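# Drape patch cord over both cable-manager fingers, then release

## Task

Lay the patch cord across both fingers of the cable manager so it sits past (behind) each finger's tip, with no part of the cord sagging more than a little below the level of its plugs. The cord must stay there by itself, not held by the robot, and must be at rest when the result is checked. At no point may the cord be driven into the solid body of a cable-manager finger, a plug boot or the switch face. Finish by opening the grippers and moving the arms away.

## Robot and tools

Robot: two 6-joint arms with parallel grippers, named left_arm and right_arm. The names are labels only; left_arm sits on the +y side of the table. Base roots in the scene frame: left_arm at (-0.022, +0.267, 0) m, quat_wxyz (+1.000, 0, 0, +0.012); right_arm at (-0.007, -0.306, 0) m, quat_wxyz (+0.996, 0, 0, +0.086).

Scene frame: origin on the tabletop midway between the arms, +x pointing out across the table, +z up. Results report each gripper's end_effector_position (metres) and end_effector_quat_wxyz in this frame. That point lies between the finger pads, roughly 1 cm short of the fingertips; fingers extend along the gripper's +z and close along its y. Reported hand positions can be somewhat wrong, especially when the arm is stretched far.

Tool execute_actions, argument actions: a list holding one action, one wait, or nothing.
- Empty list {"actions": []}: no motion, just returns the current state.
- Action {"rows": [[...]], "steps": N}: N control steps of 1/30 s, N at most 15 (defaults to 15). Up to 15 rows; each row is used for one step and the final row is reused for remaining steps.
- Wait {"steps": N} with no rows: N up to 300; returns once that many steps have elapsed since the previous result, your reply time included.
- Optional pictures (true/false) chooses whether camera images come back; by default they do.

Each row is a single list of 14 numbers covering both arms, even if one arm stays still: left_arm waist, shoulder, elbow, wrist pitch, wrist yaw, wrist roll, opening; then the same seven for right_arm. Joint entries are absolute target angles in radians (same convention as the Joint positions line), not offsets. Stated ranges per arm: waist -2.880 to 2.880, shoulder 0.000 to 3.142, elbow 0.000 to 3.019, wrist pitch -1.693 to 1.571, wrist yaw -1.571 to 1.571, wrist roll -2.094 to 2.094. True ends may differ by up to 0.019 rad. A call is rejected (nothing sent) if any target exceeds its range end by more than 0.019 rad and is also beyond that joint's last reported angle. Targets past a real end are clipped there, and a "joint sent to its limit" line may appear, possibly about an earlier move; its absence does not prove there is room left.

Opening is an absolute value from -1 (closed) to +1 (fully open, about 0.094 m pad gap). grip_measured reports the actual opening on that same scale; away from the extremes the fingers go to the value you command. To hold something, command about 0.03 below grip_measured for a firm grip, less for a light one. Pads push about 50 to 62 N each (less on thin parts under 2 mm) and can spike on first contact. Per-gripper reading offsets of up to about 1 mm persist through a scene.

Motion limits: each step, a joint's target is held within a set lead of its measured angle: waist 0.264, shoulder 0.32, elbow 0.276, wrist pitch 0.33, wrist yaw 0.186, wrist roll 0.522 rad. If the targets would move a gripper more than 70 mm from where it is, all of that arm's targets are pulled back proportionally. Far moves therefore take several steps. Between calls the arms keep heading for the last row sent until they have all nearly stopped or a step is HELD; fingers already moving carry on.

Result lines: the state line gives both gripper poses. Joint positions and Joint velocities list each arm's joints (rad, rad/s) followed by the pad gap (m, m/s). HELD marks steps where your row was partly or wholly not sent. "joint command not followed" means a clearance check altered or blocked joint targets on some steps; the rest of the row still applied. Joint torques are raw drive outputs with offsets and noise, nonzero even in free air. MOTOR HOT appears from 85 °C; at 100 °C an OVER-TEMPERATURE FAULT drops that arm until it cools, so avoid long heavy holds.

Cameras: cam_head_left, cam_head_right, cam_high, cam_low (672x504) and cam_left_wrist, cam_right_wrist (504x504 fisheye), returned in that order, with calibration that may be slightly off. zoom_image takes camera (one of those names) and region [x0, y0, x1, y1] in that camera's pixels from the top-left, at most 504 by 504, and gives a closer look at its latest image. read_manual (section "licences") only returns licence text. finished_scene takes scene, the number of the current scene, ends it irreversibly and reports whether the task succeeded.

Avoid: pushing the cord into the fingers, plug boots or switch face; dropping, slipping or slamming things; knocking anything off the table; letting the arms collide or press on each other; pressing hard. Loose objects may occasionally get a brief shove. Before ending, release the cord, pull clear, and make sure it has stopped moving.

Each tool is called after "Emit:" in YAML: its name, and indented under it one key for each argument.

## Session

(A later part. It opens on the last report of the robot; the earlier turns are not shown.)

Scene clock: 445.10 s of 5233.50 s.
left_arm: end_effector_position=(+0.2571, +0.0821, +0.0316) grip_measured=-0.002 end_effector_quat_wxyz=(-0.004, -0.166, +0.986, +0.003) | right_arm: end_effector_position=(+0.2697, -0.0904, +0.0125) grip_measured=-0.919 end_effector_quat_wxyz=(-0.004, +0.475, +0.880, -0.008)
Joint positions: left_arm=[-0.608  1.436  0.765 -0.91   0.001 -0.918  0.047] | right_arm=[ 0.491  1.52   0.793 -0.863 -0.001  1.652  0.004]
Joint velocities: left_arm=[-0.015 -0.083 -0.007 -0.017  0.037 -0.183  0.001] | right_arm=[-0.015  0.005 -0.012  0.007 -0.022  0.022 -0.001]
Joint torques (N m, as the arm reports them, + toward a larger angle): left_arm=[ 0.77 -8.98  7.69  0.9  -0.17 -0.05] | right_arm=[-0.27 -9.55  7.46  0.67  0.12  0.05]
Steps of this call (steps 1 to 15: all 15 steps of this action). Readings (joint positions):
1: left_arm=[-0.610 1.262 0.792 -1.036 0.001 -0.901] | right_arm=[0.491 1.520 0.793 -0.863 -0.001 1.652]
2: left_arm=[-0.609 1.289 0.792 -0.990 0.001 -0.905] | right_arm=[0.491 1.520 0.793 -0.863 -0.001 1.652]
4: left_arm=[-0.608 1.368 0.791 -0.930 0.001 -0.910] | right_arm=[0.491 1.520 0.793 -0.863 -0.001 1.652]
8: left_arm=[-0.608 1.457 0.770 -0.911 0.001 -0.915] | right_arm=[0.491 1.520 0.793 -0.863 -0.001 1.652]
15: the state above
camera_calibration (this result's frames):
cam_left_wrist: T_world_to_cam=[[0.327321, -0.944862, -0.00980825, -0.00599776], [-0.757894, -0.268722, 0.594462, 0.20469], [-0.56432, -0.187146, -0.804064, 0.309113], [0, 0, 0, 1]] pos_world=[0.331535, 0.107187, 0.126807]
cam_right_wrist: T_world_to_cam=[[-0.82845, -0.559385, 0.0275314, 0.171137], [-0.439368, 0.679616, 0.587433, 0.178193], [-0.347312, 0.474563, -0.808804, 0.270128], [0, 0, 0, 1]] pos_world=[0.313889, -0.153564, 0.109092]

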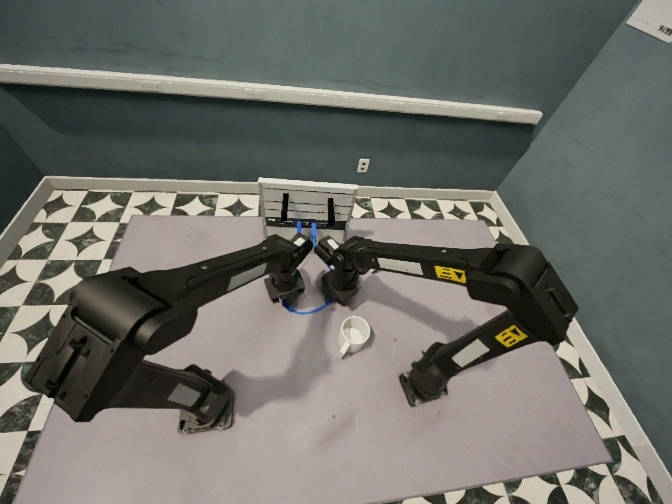

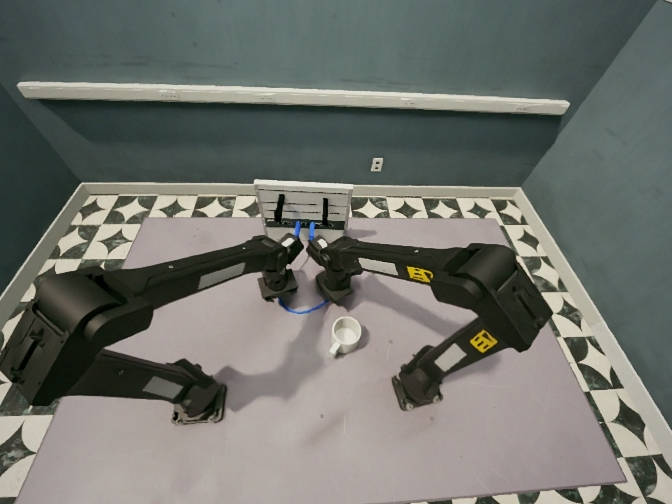

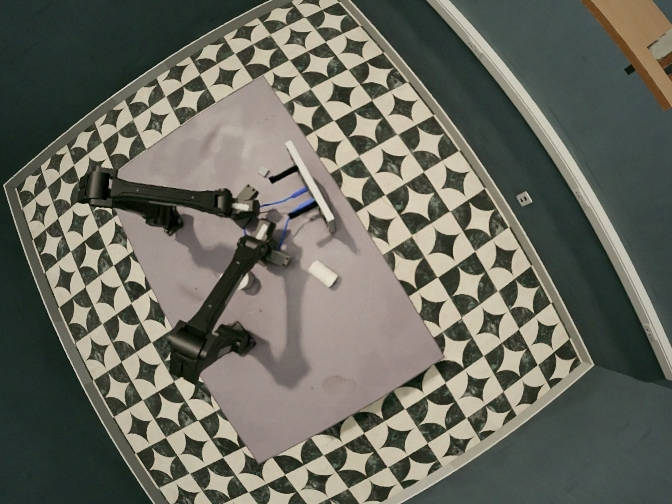

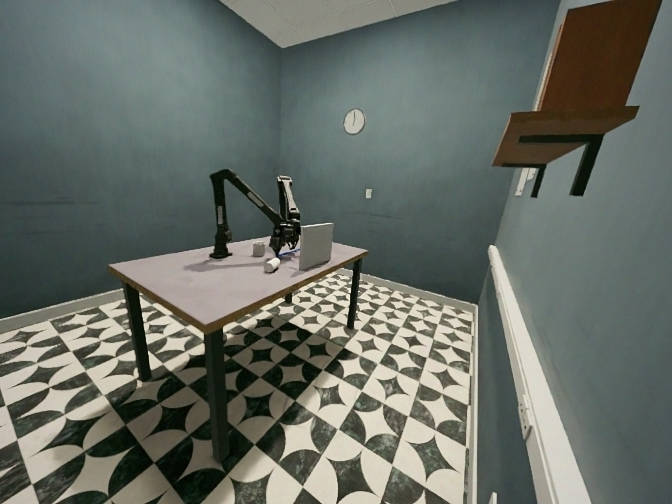

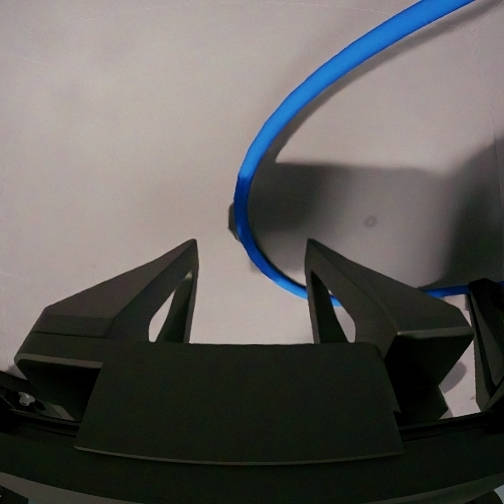

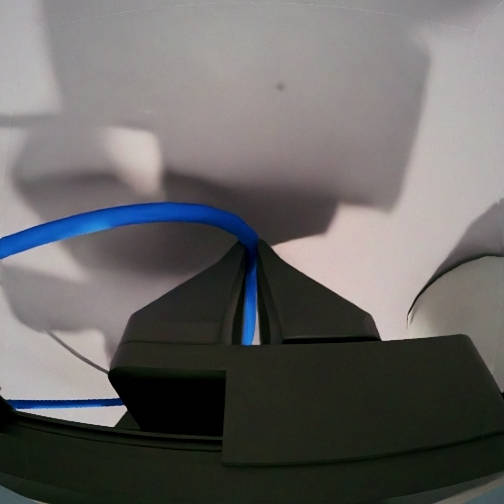

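Emit:
execute_actions:
  actions:
    - {"rows":[[-0.608,1.478,0.728,-0.817,0,-1.1,0,0.491,1.52,0.793,-0.863,0,1.65,-0.94]],"steps":15}
  pictures: false

Emit:
execute_actions:
  actions:
    - {"rows":[[-0.608,1.478,0.728,-0.817,0,-1.1,-0.94,0.491,1.52,0.793,-0.863,0,1.65,-0.94]],"steps":15}

Scene clock: 453.53 s of 5233.50 s.
left_arm: end_effector_position=(+0.2560, +0.0828, +0.0102) grip_measured=-0.002 end_effector_quat_wxyz=(-0.001, -0.247, +0.969, +0.001) | right_arm: end_effector_position=(+0.2697, -0.0904, +0.0125) grip_measured=-0.919 end_effector_quat_wxyz=(-0.004, +0.475, +0.880, -0.008)
Joint positions: left_arm=[-0.608  1.473  0.732 -0.832  0.001 -1.083  0.047] | right_arm=[ 0.491  1.52   0.793 -0.863 -0.001  1.652  0.004]
Joint velocities: left_arm=[-0.015 -0.005  0.007 -0.002 -0.022 -0.051 -0.001] | right_arm=[ 0.015 -0.015  0.022 -0.027  0.022  0.037  0.001]
Joint torques (N m, as the arm reports them, + toward a larger angle): left_arm=[-0.27 -9.17  6.58  0.81 -0.16 -0.08] | right_arm=[  0.51 -10.25   7.41   0.52   0.09   0.03]
Steps of this call (steps 1 to 15: the robot went on to your last target; steps 16 to 90: nothing new was sent; then 4.93 s passed at rest; steps 91 to 105: all 15 steps of this action). Readings (joint positions):
91: left_arm=[-0.608 1.435 0.760 -0.893 0.001 -0.948] | right_arm=[0.491 1.520 0.793 -0.863 -0.001 1.652]
92: left_arm=[-0.608 1.439 0.754 -0.867 0.001 -0.976] | right_arm=[0.491 1.520 0.793 -0.863 -0.001 1.652]
94: left_arm=[-0.608 1.454 0.743 -0.842 0.001 -1.017] | right_arm=[0.491 1.520 0.793 -0.863 -0.001 1.652]
98: left_arm=[-0.608 1.473 0.733 -0.835 0.001 -1.060] | right_arm=[0.491 1.520 0.793 -0.863 -0.001 1.652]
105: the state above

Scene clock: 454.03 s of 5233.50 s.
left_arm: end_effector_position=(+0.2560, +0.0828, +0.0102) grip_measured=-0.922 end_effector_quat_wxyz=(-0.001, -0.250, +0.968, +0.001) | right_arm: end_effector_position=(+0.2697, -0.0904, +0.0125) grip_measured=-0.919 end_effector_quat_wxyz=(-0.004, +0.475, +0.880, -0.008)
Joint positions: left_arm=[-0.608  1.473  0.732 -0.832  0.001 -1.089  0.004] | right_arm=[ 0.491  1.52   0.793 -0.863 -0.001  1.652  0.004]
Joint velocities: left_arm=[-0.005 -0.015  0.017 -0.002 -0.022  0.037  0.   ] | right_arm=[ 0.005 -0.005  0.012  0.002 -0.051  0.037  0.   ]
Joint torques (N m, as the arm reports them, + toward a larger angle): left_arm=[-0.1  -8.38  6.75  0.94 -0.16 -0.05] | right_arm=[  1.07 -10.58   7.52   0.56   0.12   0.03]
Steps of this call (steps 1 to 15: all 15 steps of this action). Readings (joint positions):
1: left_arm=[-0.608 1.473 0.732 -0.832 0.001 -1.085] | right_arm=[0.491 1.520 0.793 -0.863 -0.001 1.652]
2: left_arm=[-0.608 1.473 0.732 -0.832 0.001 -1.086] | right_arm=[0.491 1.520 0.793 -0.863 -0.001 1.652]
4: left_arm=[-0.608 1.473 0.732 -0.832 0.001 -1.087] | right_arm=[0.491 1.520 0.793 -0.863 -0.001 1.652]
8: left_arm=[-0.608 1.473 0.732 -0.832 0.001 -1.088] | right_arm=[0.491 1.520 0.793 -0.863 -0.001 1.652]
15: the state above
camera_calibration (this result's frames):
cam_left_wrist: T_world_to_cam=[[0.48329, -0.875447, -0.0047933, -0.05091], [-0.704932, -0.392392, 0.590846, 0.213509], [-0.519135, -0.282171, -0.80677, 0.28775], [0, 0, 0, 1]] pos_world=[0.324495, 0.120405, 0.105753]
cam_right_wrist: T_world_to_cam=[[-0.82845, -0.559385, 0.0275314, 0.171137], [-0.439368, 0.679616, 0.587433, 0.178193], [-0.347312, 0.474563, -0.808804, 0.270128], [0, 0, 0, 1]] pos_world=[0.313889, -0.153564, 0.109092]

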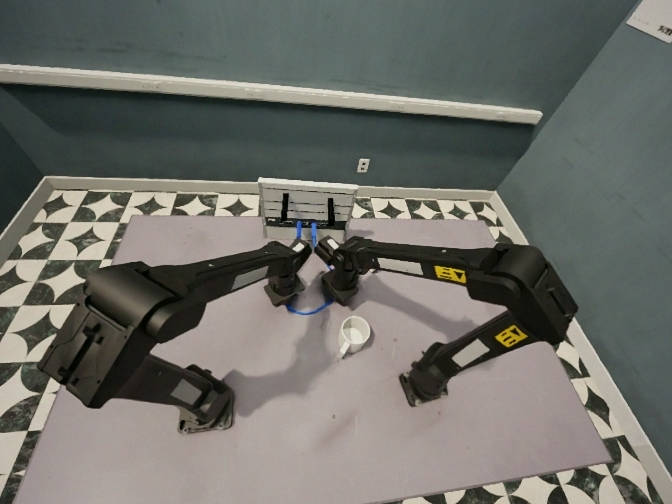

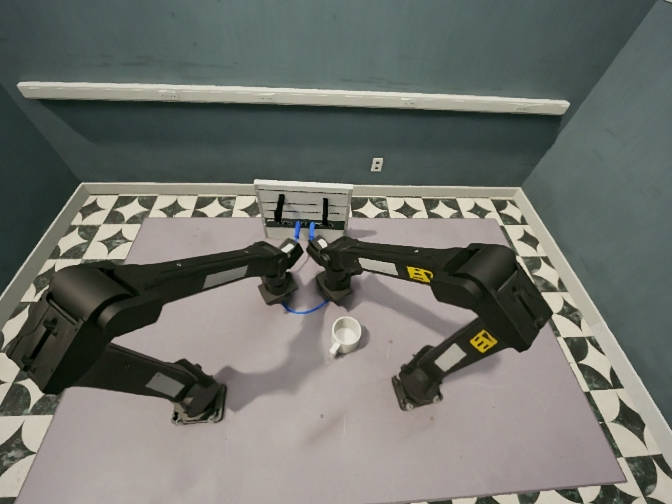

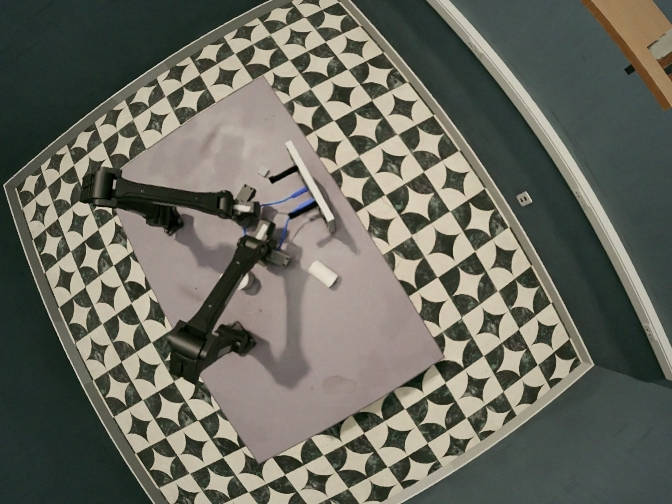

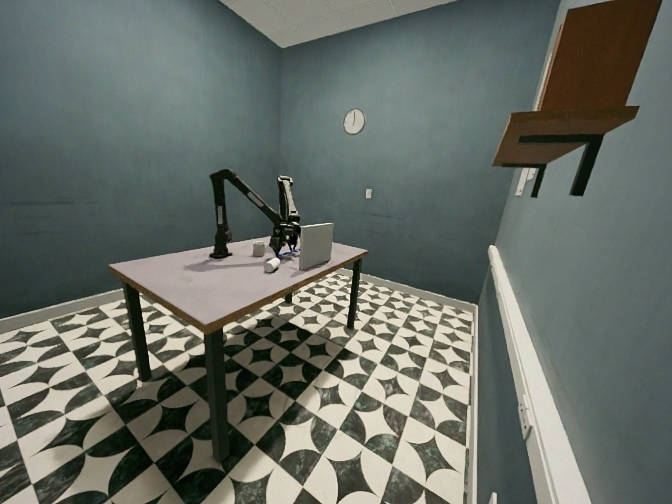

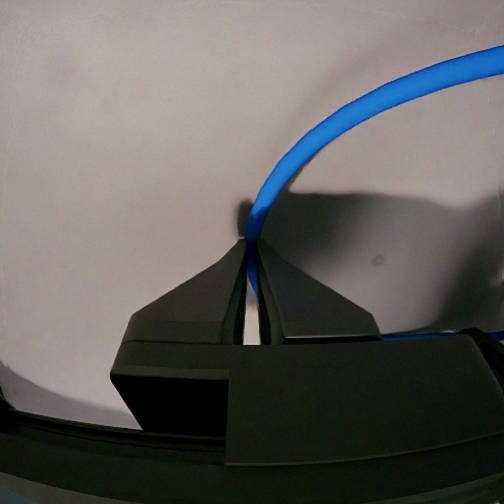

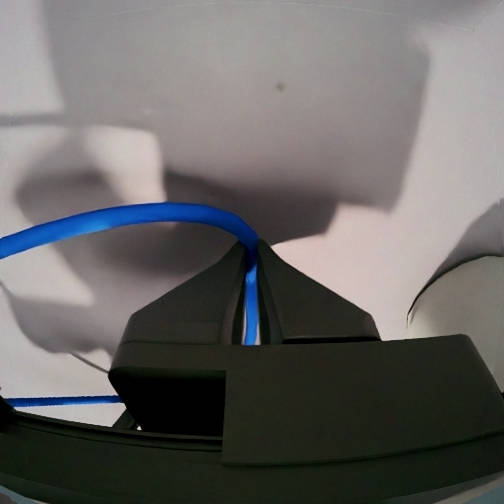

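Emit:
execute_actions:
  actions:
    - {"rows":[[-0.58,1.435,0.82,-0.935,0,-1.15,-0.94,0.478,1.475,0.865,-0.95,0,1.65,-0.94]],"steps":8}
  pictures: false

Emit:
execute_actions:
  actions:
    - {"rows":[[-0.55,1.399,0.885,-1.035,0,-1.2,-0.94,0.465,1.428,0.925,-1.037,0,1.65,-0.94]],"steps":8}
  pictures: false

Emit:
execute_actions:
  actions:
    - {"rows":[[-0.49,1.44,1.009,-1.12,0,-1.3,-0.94,0.425,1.47,1.045,-1.122,0,1.65,-0.94]],"steps":8}
  pictures: false

Emit:
execute_actions:
  actions:
    - {"rows":[[-0.455,1.475,1.12,-1.215,0,-1.4,-0.94,0.39,1.495,1.15,-1.215,0,1.65,-0.94]],"steps":8}
  pictures: false

Emit:
execute_actions:
  actions:
    - {"rows":[[-0.435,1.492,1.231,-1.31,0,-1.5,-0.94,0.36,1.505,1.255,-1.31,0,1.66,-0.94]],"steps":8}
  pictures: false

Emit:
execute_actions:
  actions:
    - {"rows":[[-0.42,1.51,1.36,-1.403,0,-1.59,-0.94,0.335,1.515,1.375,-1.403,0,1.68,-0.94]],"steps":15}

Scene clock: 473.63 s of 5233.50 s.
left_arm: end_effector_position=(+0.2658, +0.0831, +0.0375) grip_measured=-0.922 end_effector_quat_wxyz=(-0.001, -0.278, +0.961, -0.000) | right_arm: end_effector_position=(+0.2697, -0.0904, +0.0125) grip_measured=-0.919 end_effector_quat_wxyz=(-0.004, +0.475, +0.880, -0.008)
Joint positions: left_arm=[-0.592  1.435  0.784 -0.92   0.001 -1.131  0.004] | right_arm=[ 0.491  1.52   0.793 -0.863 -0.001  1.652  0.004]
Joint velocities: left_arm=[-0.005 -0.073  0.071 -0.012 -0.037 -0.081 -0.001] | right_arm=[-0.024  0.005 -0.002 -0.002 -0.007 -0.051 -0.   ]
Joint torques (N m, as the arm reports them, + toward a larger angle): left_arm=[ 1.22 -7.71  9.98 -0.03 -0.17 -0.03] | right_arm=[  0.37 -10.4    7.39   0.64   0.07   0.04]
A step of this action was HELD (marked below), so the robot has no last target. An arm can still carry out its HELD step.
Steps of this call (steps 1 to 15: the robot went on to your last target; steps 16 to 90: nothing new was sent; then 16.33 s passed at rest; steps 91 to 98: all 8 steps of this action). Readings (joint positions):
91: left_arm=[-0.608 1.472 0.738 -0.852 0.001 -1.097] | right_arm=[0.491 1.520 0.793 -0.863 -0.001 1.652] HELD
92: left_arm=[-0.605 1.469 0.747 -0.882 0.001 -1.106] | right_arm=[0.491 1.520 0.793 -0.863 -0.001 1.652] HELD
93: left_arm=[-0.602 1.463 0.756 -0.900 0.001 -1.113] | right_arm=[0.491 1.520 0.793 -0.863 -0.001 1.652] HELD
94: left_arm=[-0.598 1.457 0.764 -0.910 0.001 -1.118] | right_arm=[0.491 1.520 0.793 -0.863 -0.001 1.652] HELD
95: left_arm=[-0.595 1.449 0.771 -0.915 0.001 -1.123] | right_arm=[0.491 1.520 0.793 -0.863 -0.001 1.652] HELD
96: left_arm=[-0.593 1.443 0.777 -0.918 0.001 -1.126] | right_arm=[0.491 1.520 0.793 -0.863 -0.001 1.652] HELD
97: left_arm=[-0.592 1.439 0.781 -0.919 0.001 -1.129] | right_arm=[0.491 1.520 0.793 -0.863 -0.001 1.652] HELD
98: the state above HELD
joint command not followed: on one or more control steps a check withheld the commanded joint targets of the right arm, and it was not sent them on those steps. On the call's last step the targets were still withheld.
cause: the commanded joint targets would bring a part of the robot too close to another arm (this arm's wrist (the part past joint 4) and the other arm's wrist (the part past joint 4)); next, command targets that bring no part of the robot closer to that arm.

Scene clock: 473.90 s of 5233.50 s.
left_arm: end_effector_position=(+0.2788, +0.0874, +0.0695) grip_measured=-0.923 end_effector_quat_wxyz=(+0.000, -0.316, +0.949, -0.001) | right_arm: end_effector_position=(+0.2690, -0.0951, +0.0403) grip_measured=-0.919 end_effector_quat_wxyz=(-0.013, +0.479, +0.877, -0.026)
Joint positions: left_arm=[-0.562  1.4    0.849 -1.018  0.001 -1.181  0.004] | right_arm=[ 0.481  1.481  0.841 -0.989 -0.002  1.652  0.004]
Joint velocities: left_arm=[-0.005 -0.063  0.076 -0.022  0.007 -0.066  0.   ] | right_arm=[-0.112 -0.415  0.442 -0.505 -0.007 -0.022  0.   ]
Joint torques (N m, as the arm reports them, + toward a larger angle): left_arm=[ 0.5  -8.68 10.36 -0.31 -0.17 -0.04] | right_arm=[ -0.68 -13.18  12.98   0.     0.07   0.08]
A step of this action was HELD (marked below), so the robot has no last target. An arm can still carry out its HELD step.
Steps of this call (steps 1 to 8: all 8 steps of this action). Readings (joint positions):
1: left_arm=[-0.590 1.433 0.793 -0.943 0.001 -1.141] | right_arm=[0.491 1.520 0.793 -0.863 -0.001 1.652] HELD
2: left_arm=[-0.585 1.430 0.805 -0.976 0.001 -1.151] | right_arm=[0.491 1.520 0.793 -0.865 -0.001 1.652]
4: left_arm=[-0.572 1.418 0.826 -1.008 0.001 -1.166] | right_arm=[0.490 1.516 0.795 -0.891 -0.001 1.652]
8: the state above
joint command not followed: on one or more control steps a check withheld the commanded joint targets of the right arm, and it was not sent them on those steps.
cause: the commanded joint targets would bring a part of the robot too close to another arm (this arm's wrist (the part past joint 4) and the other arm's wrist (the part past joint 4), along the way the arms are being sent); next, command targets that bring no part of the robot closer to that arm.

Scene clock: 474.17 s of 5233.50 s.
left_arm: end_effector_position=(+0.3213, +0.0937, +0.1025) grip_measured=-0.923 end_effector_quat_wxyz=(+0.005, -0.391, +0.920, -0.007) | right_arm: end_effector_position=(+0.3237, -0.0830, +0.1013) grip_measured=-0.919 end_effector_quat_wxyz=(+0.004, +0.505, +0.863, +0.009)
Joint positions: left_arm=[-0.491  1.432  0.98  -1.102  0.001 -1.271  0.004] | right_arm=[ 0.422  1.468  1.015 -1.098 -0.001  1.652  0.004]
Joint velocities: left_arm=[ 0.054 -0.015  0.037 -0.042 -0.037 -0.051 -0.001] | right_arm=[-0.024 -0.015  0.042 -0.027 -0.022 -0.037 -0.   ]
Joint torques (N m, as the arm reports them, + toward a larger angle): left_arm=[-0.63 -8.53 10.53 -0.19 -0.15 -0.09] | right_arm=[  1.07 -11.43  11.16  -0.06   0.06   0.02]
Steps of this call (steps 1 to 8: all 8 steps of this action). Readings (joint positions):
1: left_arm=[-0.558 1.402 0.864 -1.041 0.002 -1.200] | right_arm=[0.475 1.471 0.863 -1.017 -0.002 1.652]
2: left_arm=[-0.548 1.411 0.888 -1.073 0.003 -1.218] | right_arm=[0.466 1.468 0.893 -1.048 -0.002 1.652]
4: left_arm=[-0.522 1.428 0.939 -1.098 0.003 -1.244] | right_arm=[0.446 1.468 0.955 -1.086 -0.002 1.652]
8: the state above

Scene clock: 474.43 s of 5233.50 s.
left_arm: end_effector_position=(+0.3410, +0.0959, +0.1256) grip_measured=-0.923 end_effector_quat_wxyz=(-0.004, -0.448, +0.894, +0.004) | right_arm: end_effector_position=(+0.3358, -0.0897, +0.1220) grip_measured=-0.919 end_effector_quat_wxyz=(-0.004, +0.518, +0.855, -0.008)
Joint positions: left_arm=[-0.464  1.466  1.083 -1.199  0.001 -1.37   0.004] | right_arm=[ 0.392  1.485  1.093 -1.197 -0.001  1.652  0.004]
Joint velocities: left_arm=[ 0.005  0.024  0.032 -0.037  0.037 -0.037  0.   ] | right_arm=[-0.015 -0.005  0.061 -0.022  0.051 -0.007  0.001]
Joint torques (N m, as the arm reports them, + toward a larger angle): left_arm=[ 0.66 -9.55 11.14 -0.22 -0.18 -0.07] | right_arm=[  0.68 -11.51  13.96   0.02   0.08   0.02]
Steps of this call (steps 1 to 8: all 8 steps of this action). Readings (joint positions):
1: left_arm=[-0.489 1.436 0.992 -1.127 0.001 -1.292] | right_arm=[0.420 1.470 1.025 -1.121 -0.001 1.652]
2: left_arm=[-0.485 1.446 1.013 -1.162 0.001 -1.312] | right_arm=[0.416 1.476 1.039 -1.155 -0.001 1.652]
4: left_arm=[-0.475 1.462 1.052 -1.191 0.001 -1.340] | right_arm=[0.404 1.483 1.067 -1.187 -0.001 1.652]
8: the state above

Scene clock: 474.70 s of 5233.50 s.
left_arm: end_effector_position=(+0.3618, +0.0944, +0.1592) grip_measured=-0.923 end_effector_quat_wxyz=(-0.004, -0.500, +0.866, +0.004) | right_arm: end_effector_position=(+0.3587, -0.0903, +0.1566) grip_measured=-0.919 end_effector_quat_wxyz=(-0.004, +0.531, +0.848, -0.006)
Joint positions: left_arm=[-0.446  1.486  1.197 -1.294  0.001 -1.469  0.004] | right_arm=[ 0.362  1.499  1.205 -1.29  -0.001  1.652  0.004]
Joint velocities: left_arm=[ 0.005 -0.015  0.056 -0.032  0.007 -0.095  0.   ] | right_arm=[-0.015 -0.005  0.051 -0.007 -0.066 -0.007 -0.   ]
Joint torques (N m, as the arm reports them, + toward a larger angle): left_arm=[  1.05 -11.12  11.22  -0.07  -0.19  -0.11] | right_arm=[  0.81 -11.11  13.59  -0.14   0.1    0.07]
Steps of this call (steps 1 to 8: all 8 steps of this action). Readings (joint positions):
1: left_arm=[-0.463 1.470 1.096 -1.223 0.001 -1.390] | right_arm=[0.389 1.487 1.105 -1.220 -0.001 1.652]
2: left_arm=[-0.461 1.477 1.117 -1.257 0.001 -1.411] | right_arm=[0.386 1.493 1.124 -1.253 -0.001 1.652]
4: left_arm=[-0.455 1.486 1.160 -1.286 0.001 -1.440] | right_arm=[0.375 1.499 1.165 -1.282 -0.001 1.652]
8: the state above

Scene clock: 475.20 s of 5233.50 s.
left_arm: end_effector_position=(+0.3829, +0.0924, +0.2001) grip_measured=-0.923 end_effector_quat_wxyz=(+0.001, -0.552, +0.834, -0.002) | right_arm: end_effector_position=(+0.3790, -0.0911, +0.1955) grip_measured=-0.919 end_effector_quat_wxyz=(-0.001, +0.548, +0.836, -0.002)
Joint positions: left_arm=[-0.431  1.503  1.327 -1.391  0.001 -1.575  0.004] | right_arm=[ 0.337  1.513  1.326 -1.388 -0.001  1.669  0.004]
Joint velocities: left_arm=[ 0.005 -0.005 -0.002 -0.022 -0.037  0.051  0.001] | right_arm=[-0.005 -0.005 -0.007 -0.002 -0.11  -0.022  0.001]
Joint torques (N m, as the arm reports them, + toward a larger angle): left_arm=[  0.6  -11.27  11.46   0.01  -0.18  -0.04] | right_arm=[  0.5  -12.54  14.19   0.     0.08   0.19]
Steps of this call (steps 1 to 15: all 15 steps of this action). Readings (joint positions):
1: left_arm=[-0.445 1.489 1.212 -1.318 0.001 -1.488] | right_arm=[0.359 1.501 1.219 -1.313 -0.001 1.655]
2: left_arm=[-0.443 1.497 1.236 -1.352 0.001 -1.507] | right_arm=[0.356 1.508 1.239 -1.346 -0.001 1.658]
4: left_arm=[-0.438 1.507 1.285 -1.379 0.001 -1.533] | right_arm=[0.348 1.513 1.281 -1.376 -0.001 1.662]
8: left_arm=[-0.431 1.503 1.327 -1.386 0.001 -1.560] | right_arm=[0.337 1.513 1.325 -1.384 -0.001 1.666]
15: the state above
camera_calibration (this result's frames):
cam_left_wrist: T_world_to_cam=[[0.919743, -0.392521, 0.000837574, -0.315783], [-0.31752, -0.742744, 0.589502, 0.0787122], [-0.23077, -0.542456, -0.807767, 0.423363], [0, 0, 0, 1]] pos_world=[0.413132, 0.164167, 0.295842]
cam_right_wrist: T_world_to_cam=[[-0.911464, -0.411172, 0.0130553, 0.304036], [-0.325584, 0.740408, 0.588039, 0.0814383], [-0.251452, 0.531726, -0.808727, 0.425306], [0, 0, 0, 1]] pos_world=[0.410577, -0.161433, 0.292099]

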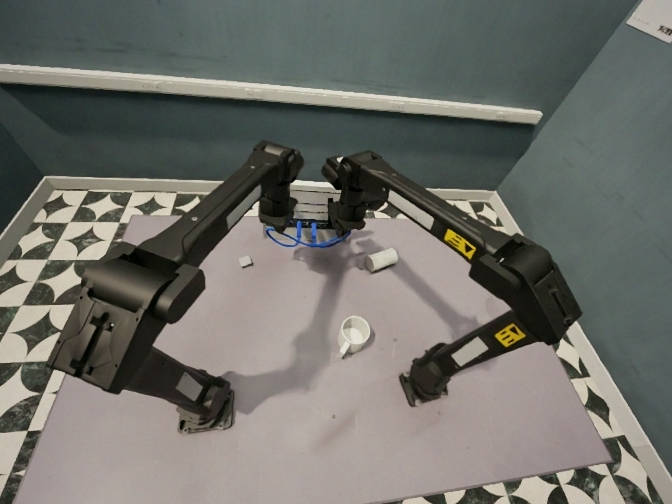

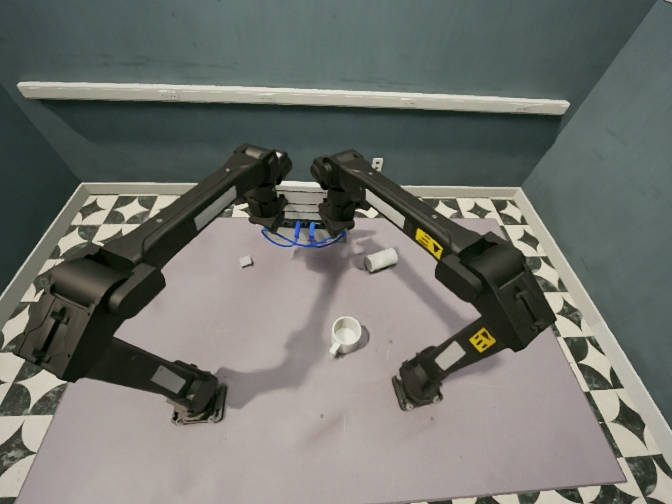

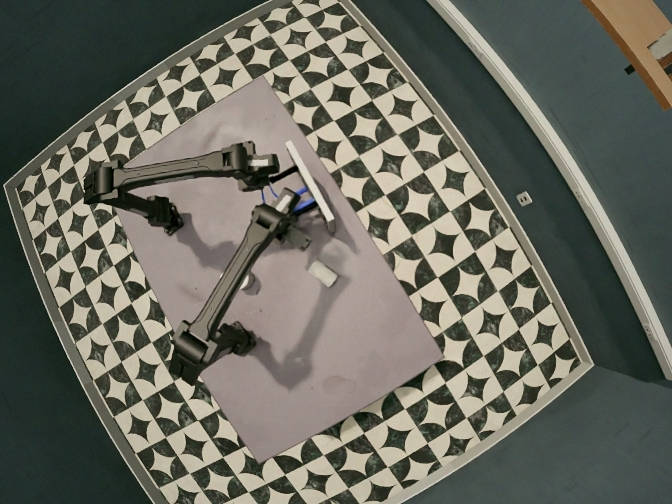

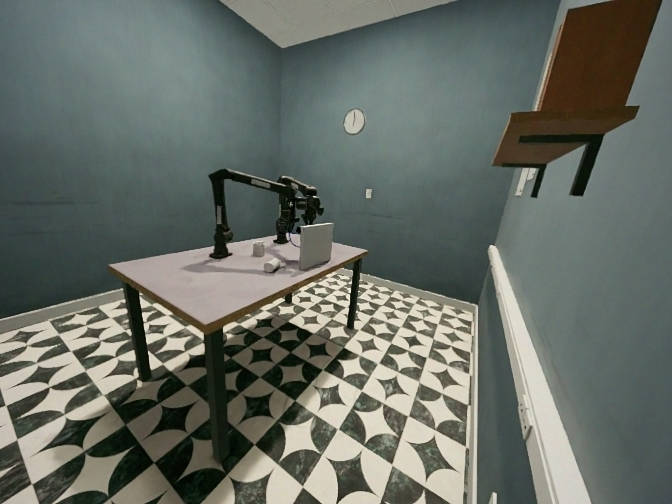

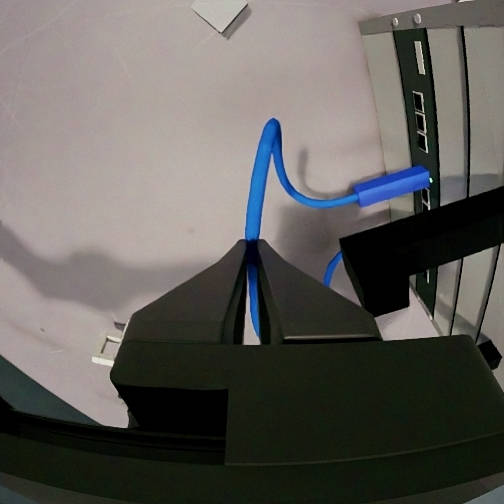

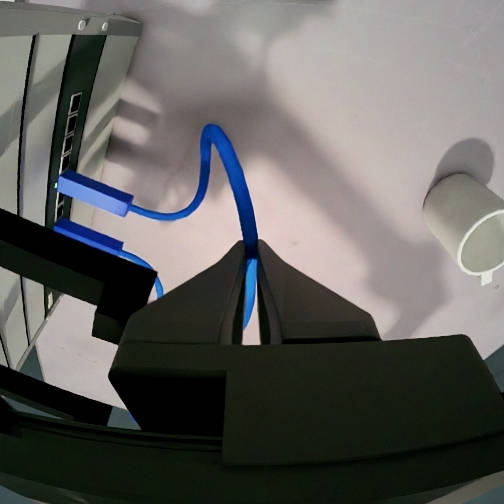

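Emit:
execute_actions:
  actions:
    - {"rows":[[-0.42,1.512,1.44,-1.47,0,-1.67,-0.94,0.325,1.52,1.45,-1.47,0,1.76,-0.94]],"steps":8}
  pictures: false

Emit:
execute_actions:
  actions:
    - {"rows":[[-0.413,1.52,1.505,-1.53,0,-1.75,-0.94,0.315,1.53,1.52,-1.53,0,1.85,-0.94]],"steps":8}
  pictures: false

Emit:
execute_actions:
  actions:
    - {"rows":[[-0.405,1.53,1.568,-1.588,0,-1.84,-0.94,0.305,1.538,1.588,-1.59,0,1.93,-0.94]],"steps":15}

Scene clock: 488.97 s of 5233.50 s.
left_arm: end_effector_position=(+0.3888, +0.0898, +0.2250) grip_measured=-0.923 end_effector_quat_wxyz=(+0.001, -0.580, +0.814, -0.003) | right_arm: end_effector_position=(+0.3836, -0.0915, +0.2175) grip_measured=-0.919 end_effector_quat_wxyz=(-0.003, +0.578, +0.816, -0.004)
Joint positions: left_arm=[-0.431  1.509  1.399 -1.455  0.001 -1.645  0.004] | right_arm=[ 0.331  1.518  1.389 -1.453 -0.001  1.735  0.004]
Joint velocities: left_arm=[ 0.005 -0.005  0.027 -0.012 -0.007 -0.154 -0.   ] | right_arm=[-0.015 -0.005  0.051 -0.027  0.037  0.081  0.001]
Joint torques (N m, as the arm reports them, + toward a larger angle): left_arm=[  0.93 -11.98  12.18  -0.37  -0.16  -0.09] | right_arm=[ -0.02 -13.08  14.97  -0.03   0.09   0.19]
Steps of this call (steps 1 to 15: the robot went on to your last target; steps 16 to 110: nothing new was sent; then 9.83 s passed at rest; steps 111 to 118: all 8 steps of this action). Readings (joint positions):
111: left_arm=[-0.431 1.504 1.335 -1.407 0.001 -1.592] | right_arm=[0.336 1.514 1.332 -1.403 -0.001 1.682]
112: left_arm=[-0.431 1.508 1.348 -1.429 0.001 -1.606] | right_arm=[0.336 1.517 1.343 -1.424 -0.001 1.696]
114: left_arm=[-0.431 1.509 1.373 -1.449 0.001 -1.625] | right_arm=[0.334 1.518 1.364 -1.446 -0.001 1.715]
118: the state above

Scene clock: 489.23 s of 5233.50 s.
left_arm: end_effector_position=(+0.3922, +0.0906, +0.2454) grip_measured=-0.923 end_effector_quat_wxyz=(-0.000, -0.613, +0.790, -0.000) | right_arm: end_effector_position=(+0.3910, -0.0929, +0.2406) grip_measured=-0.919 end_effector_quat_wxyz=(-0.002, +0.616, +0.787, -0.003)
Joint positions: left_arm=[-0.426  1.516  1.461 -1.516  0.001 -1.722  0.004] | right_arm=[ 0.32   1.525  1.459 -1.512 -0.001  1.821  0.004]
Joint velocities: left_arm=[-0.005 -0.005  0.022 -0.017 -0.007 -0.168 -0.001] | right_arm=[-0.005 -0.005  0.027 -0.032 -0.007  0.066  0.   ]
Joint torques (N m, as the arm reports them, + toward a larger angle): left_arm=[  0.38 -12.04  12.47  -0.36  -0.18  -0.06] | right_arm=[  0.45 -12.92  15.09  -0.37   0.08   0.15]
Steps of this call (steps 1 to 8: all 8 steps of this action). Readings (joint positions):
1: left_arm=[-0.431 1.510 1.407 -1.470 0.001 -1.661] | right_arm=[0.330 1.519 1.398 -1.467 -0.001 1.753]
2: left_arm=[-0.430 1.514 1.418 -1.490 0.001 -1.676] | right_arm=[0.329 1.523 1.410 -1.487 -0.001 1.770]
4: left_arm=[-0.429 1.516 1.440 -1.509 0.001 -1.699] | right_arm=[0.325 1.525 1.434 -1.506 -0.001 1.795]
8: the state above

Scene clock: 489.73 s of 5233.50 s.
left_arm: end_effector_position=(+0.3956, +0.0927, +0.2645) grip_measured=-0.923 end_effector_quat_wxyz=(-0.002, -0.655, +0.755, +0.003) | right_arm: end_effector_position=(+0.3953, -0.0947, +0.2605) grip_measured=-0.919 end_effector_quat_wxyz=(-0.003, +0.656, +0.755, -0.006)
Joint positions: left_arm=[-0.419  1.525  1.521 -1.574  0.001 -1.824  0.004] | right_arm=[ 0.312  1.535  1.522 -1.572 -0.001  1.914  0.004]
Joint velocities: left_arm=[-0.005 -0.005 -0.022  0.007 -0.066 -0.007 -0.   ] | right_arm=[-0.005 -0.015  0.007 -0.017  0.037  0.022 -0.   ]
Joint torques (N m, as the arm reports them, + toward a larger angle): left_arm=[  0.68 -11.98  12.67  -0.24  -0.16  -0.06] | right_arm=[  0.25 -13.27  15.65  -0.14   0.07   0.17]
Steps of this call (steps 1 to 15: all 15 steps of this action). Readings (joint positions):
1: left_arm=[-0.426 1.517 1.468 -1.529 0.001 -1.741] | right_arm=[0.319 1.527 1.467 -1.526 -0.001 1.838]
2: left_arm=[-0.425 1.522 1.480 -1.549 0.001 -1.758] | right_arm=[0.318 1.531 1.478 -1.546 -0.001 1.854]
4: left_arm=[-0.422 1.525 1.502 -1.566 0.001 -1.784] | right_arm=[0.315 1.535 1.501 -1.565 -0.001 1.877]
8: left_arm=[-0.419 1.525 1.521 -1.572 0.001 -1.810] | right_arm=[0.312 1.535 1.522 -1.570 -0.001 1.901]
15: the state above
camera_calibration (this result's frames):
cam_left_wrist: T_world_to_cam=[[0.989881, -0.141565, -0.00978508, -0.375616], [-0.108816, -0.801525, 0.587977, -0.0316454], [-0.0910802, -0.580962, -0.808818, 0.42707], [0, 0, 0, 1]] pos_world=[0.407269, 0.169573, 0.360353]
cam_right_wrist: T_world_to_cam=[[-0.987982, -0.152986, 0.0220598, 0.368897], [-0.111399, 0.803699, 0.584515, -0.0265252], [-0.107152, 0.575033, -0.811083, 0.431542], [0, 0, 0, 1]] pos_world=[0.407749, -0.170397, 0.357383]

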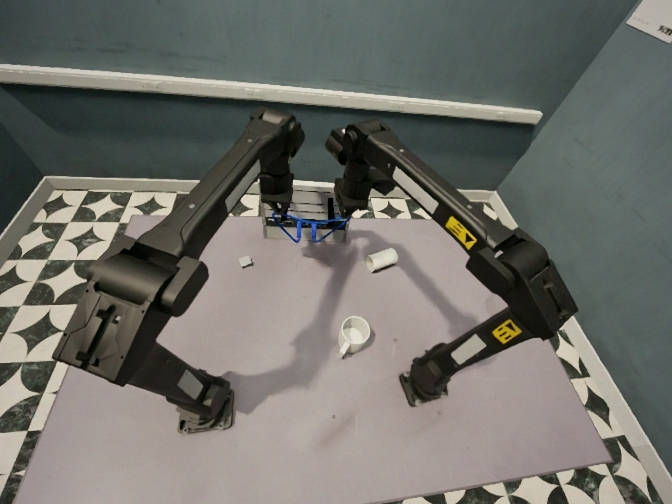

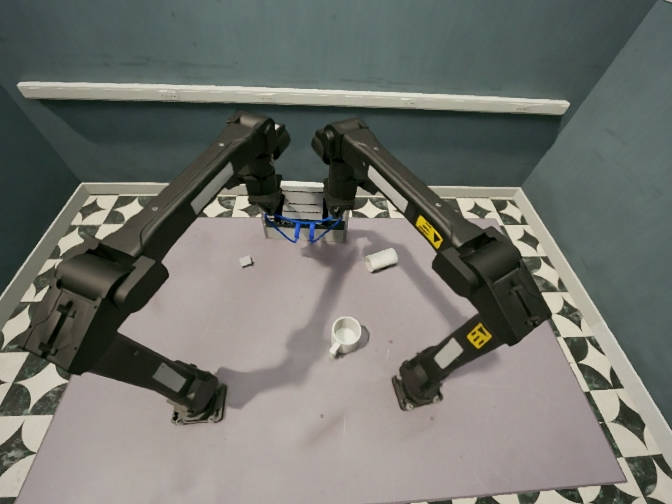

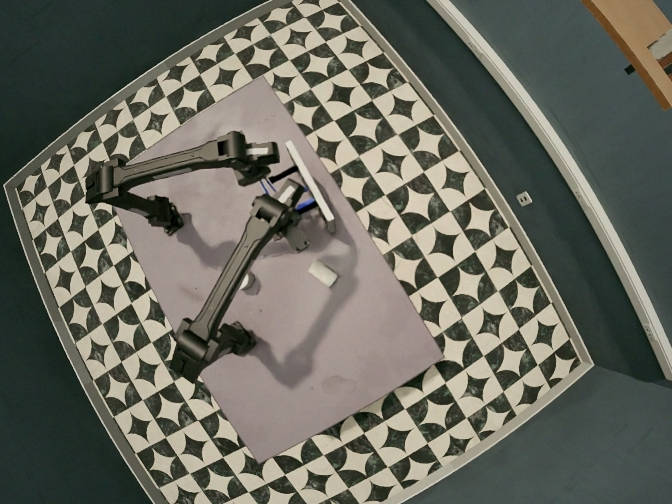

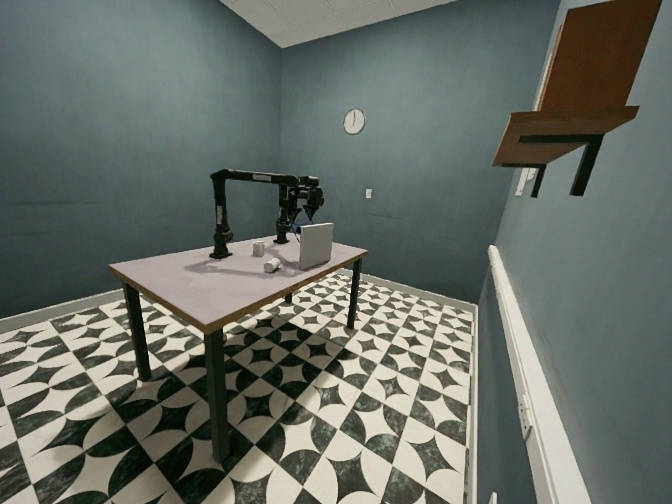

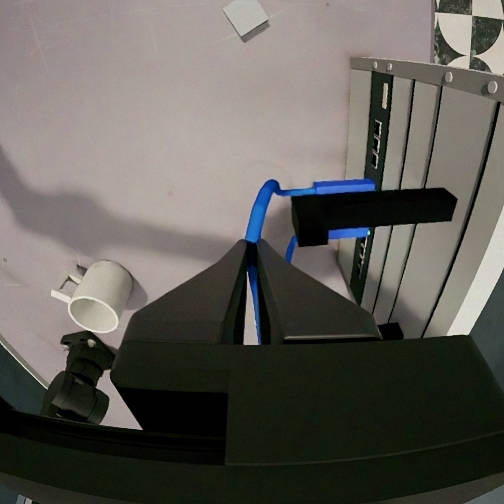

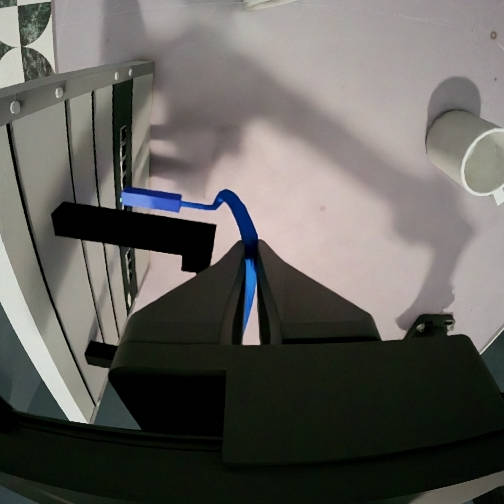

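Emit:
execute_actions:
  actions:
    - {"rows":[[-0.385,1.585,1.635,-1.595,0,-1.83,-0.94,0.29,1.59,1.65,-1.595,0,1.93,-0.94]],"steps":8}
  pictures: false

Emit:
execute_actions:
  actions:
    - {"rows":[[-0.362,1.642,1.70,-1.6,0,-1.83,-0.94,0.27,1.645,1.715,-1.6,0,1.93,-0.94]],"steps":8}
  pictures: false

Emit:
execute_actions:
  actions:
    - {"rows":[[-0.34,1.70,1.766,-1.605,0,-1.83,-0.94,0.25,1.698,1.78,-1.605,0,1.93,-0.94]],"steps":15}

Scene clock: 510.63 s of 5233.50 s.
left_arm: end_effector_position=(+0.4190, +0.0945, +0.2649) grip_measured=-0.923 end_effector_quat_wxyz=(-0.002, -0.665, +0.747, +0.003) | right_arm: end_effector_position=(+0.4163, -0.0921, +0.2602) grip_measured=-0.919 end_effector_quat_wxyz=(-0.003, +0.663, +0.749, -0.006)
Joint positions: left_arm=[-0.397  1.58   1.586 -1.584  0.001 -1.828  0.004] | right_arm=[ 0.296  1.587  1.582 -1.58  -0.002  1.918  0.004]
Joint velocities: left_arm=[0.034 0.083 0.002 0.002 0.022 0.022 0.001] | right_arm=[-0.024  0.073 -0.017 -0.007 -0.022 -0.095 -0.   ]
Joint torques (N m, as the arm reports them, + toward a larger angle): left_arm=[  0.56 -13.1   13.11  -0.17  -0.18   0.  ] | right_arm=[ -0.1  -13.97  16.05   0.14   0.09   0.1 ]
Steps of this call (steps 1 to 15: the robot went on to your last target; steps 16 to 90: nothing new was sent; then 17.63 s passed at rest; steps 91 to 98: all 8 steps of this action). Readings (joint positions):
91: left_arm=[-0.418 1.530 1.528 -1.579 0.001 -1.828] | right_arm=[0.311 1.539 1.528 -1.575 -0.001 1.918]
92: left_arm=[-0.416 1.540 1.546 -1.583 0.001 -1.828] | right_arm=[0.310 1.547 1.542 -1.579 -0.002 1.918]
94: left_arm=[-0.408 1.562 1.577 -1.584 0.001 -1.828] | right_arm=[0.304 1.568 1.570 -1.580 -0.002 1.918]
98: the state above

Scene clock: 510.90 s of 5233.50 s.
left_arm: end_effector_position=(+0.4427, +0.0974, +0.2627) grip_measured=-0.923 end_effector_quat_wxyz=(-0.002, -0.674, +0.739, +0.004) | right_arm: end_effector_position=(+0.4398, -0.0919, +0.2592) grip_measured=-0.919 end_effector_quat_wxyz=(-0.003, +0.671, +0.741, -0.005)
Joint positions: left_arm=[-0.374  1.637  1.65  -1.592  0.001 -1.828  0.004] | right_arm=[ 0.275  1.642  1.646 -1.587 -0.002  1.919  0.004]
Joint velocities: left_arm=[ 0.024  0.044  0.002 -0.002 -0.007  0.007  0.001] | right_arm=[-0.044  0.063  0.007 -0.002 -0.037 -0.007  0.   ]
Joint torques (N m, as the arm reports them, + toward a larger angle): left_arm=[  0.45 -14.13  13.15  -0.28  -0.16   0.01] | right_arm=[  0.93 -16.42  15.94   0.14   0.14   0.13]
Steps of this call (steps 1 to 8: all 8 steps of this action). Readings (joint positions):
1: left_arm=[-0.394 1.587 1.594 -1.588 0.001 -1.828] | right_arm=[0.294 1.594 1.589 -1.583 -0.002 1.919]
2: left_arm=[-0.392 1.598 1.611 -1.592 0.001 -1.828] | right_arm=[0.292 1.604 1.604 -1.586 -0.002 1.919]
4: left_arm=[-0.384 1.621 1.642 -1.592 0.001 -1.828] | right_arm=[0.285 1.625 1.635 -1.587 -0.002 1.919]
8: the state above

Scene clock: 511.40 s of 5233.50 s.
left_arm: end_effector_position=(+0.4669, +0.1004, +0.2594) grip_measured=-0.923 end_effector_quat_wxyz=(-0.002, -0.682, +0.731, +0.003) | right_arm: end_effector_position=(+0.4629, -0.0922, +0.2582) grip_measured=-0.919 end_effector_quat_wxyz=(-0.002, +0.679, +0.734, -0.002)
Joint positions: left_arm=[-0.352  1.696  1.715 -1.598  0.001 -1.828  0.004] | right_arm=[ 0.256  1.695  1.711 -1.593 -0.002  1.92   0.004]
Joint velocities: left_arm=[-0.015 -0.015 -0.002 -0.012 -0.081 -0.022  0.001] | right_arm=[-0.005 -0.005  0.017 -0.002 -0.051 -0.022  0.   ]
Joint torques (N m, as the arm reports them, + toward a larger angle): left_arm=[  1.38 -14.18  12.9    0.03  -0.18   0.03] | right_arm=[ -0.37 -15.56  16.04   0.09   0.13   0.17]
Steps of this call (steps 1 to 15: all 15 steps of this action). Readings (joint positions):
1: left_arm=[-0.371 1.644 1.658 -1.595 0.001 -1.828] | right_arm=[0.273 1.648 1.653 -1.590 -0.002 1.920]
2: left_arm=[-0.369 1.655 1.676 -1.598 0.001 -1.828] | right_arm=[0.271 1.657 1.669 -1.593 -0.002 1.920]
4: left_arm=[-0.363 1.678 1.708 -1.598 0.001 -1.828] | right_arm=[0.265 1.678 1.700 -1.593 -0.002 1.920]
8: left_arm=[-0.353 1.694 1.715 -1.598 0.001 -1.828] | right_arm=[0.256 1.693 1.711 -1.593 -0.002 1.920]
15: the state above
camera_calibration (this result's frames):
cam_left_wrist: T_world_to_cam=[[0.997421, -0.071031, -0.0102464, -0.455648], [-0.0514349, -0.807098, 0.588172, -0.0409459], [-0.0500483, -0.586129, -0.808671, 0.415248], [0, 0, 0, 1]] pos_world=[0.473149, 0.177976, 0.355214]
cam_right_wrist: T_world_to_cam=[[-0.995744, -0.0909818, 0.0147291, 0.447348], [-0.0650297, 0.806784, 0.587257, -0.0415947], [-0.0653129, 0.583799, -0.809267, 0.41641], [0, 0, 0, 1]] pos_world=[0.469936, -0.168841, 0.354825]

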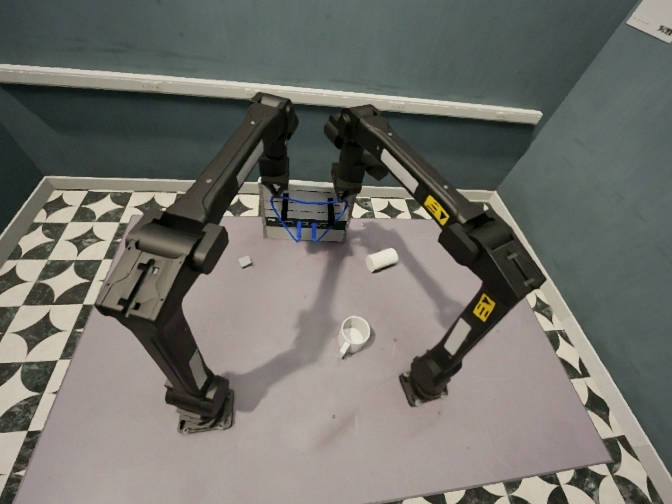

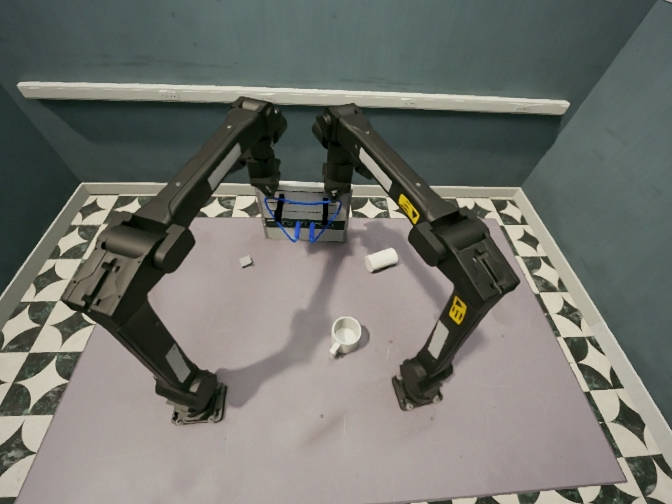

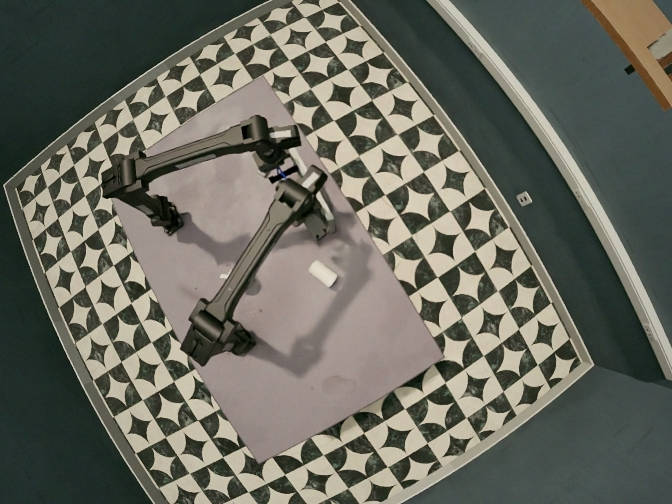

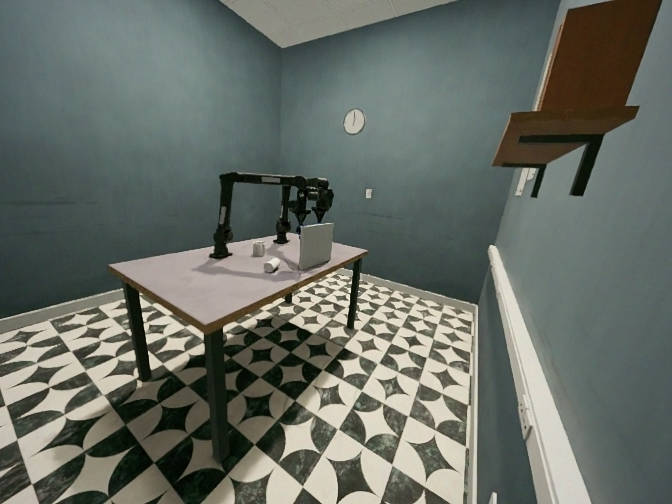

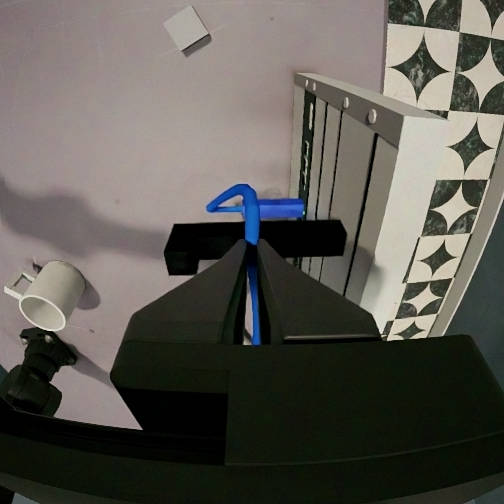

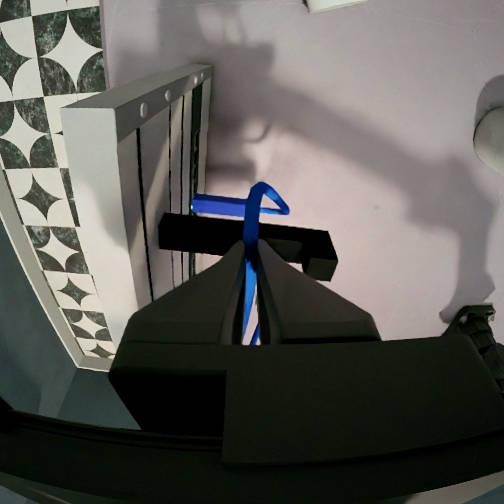

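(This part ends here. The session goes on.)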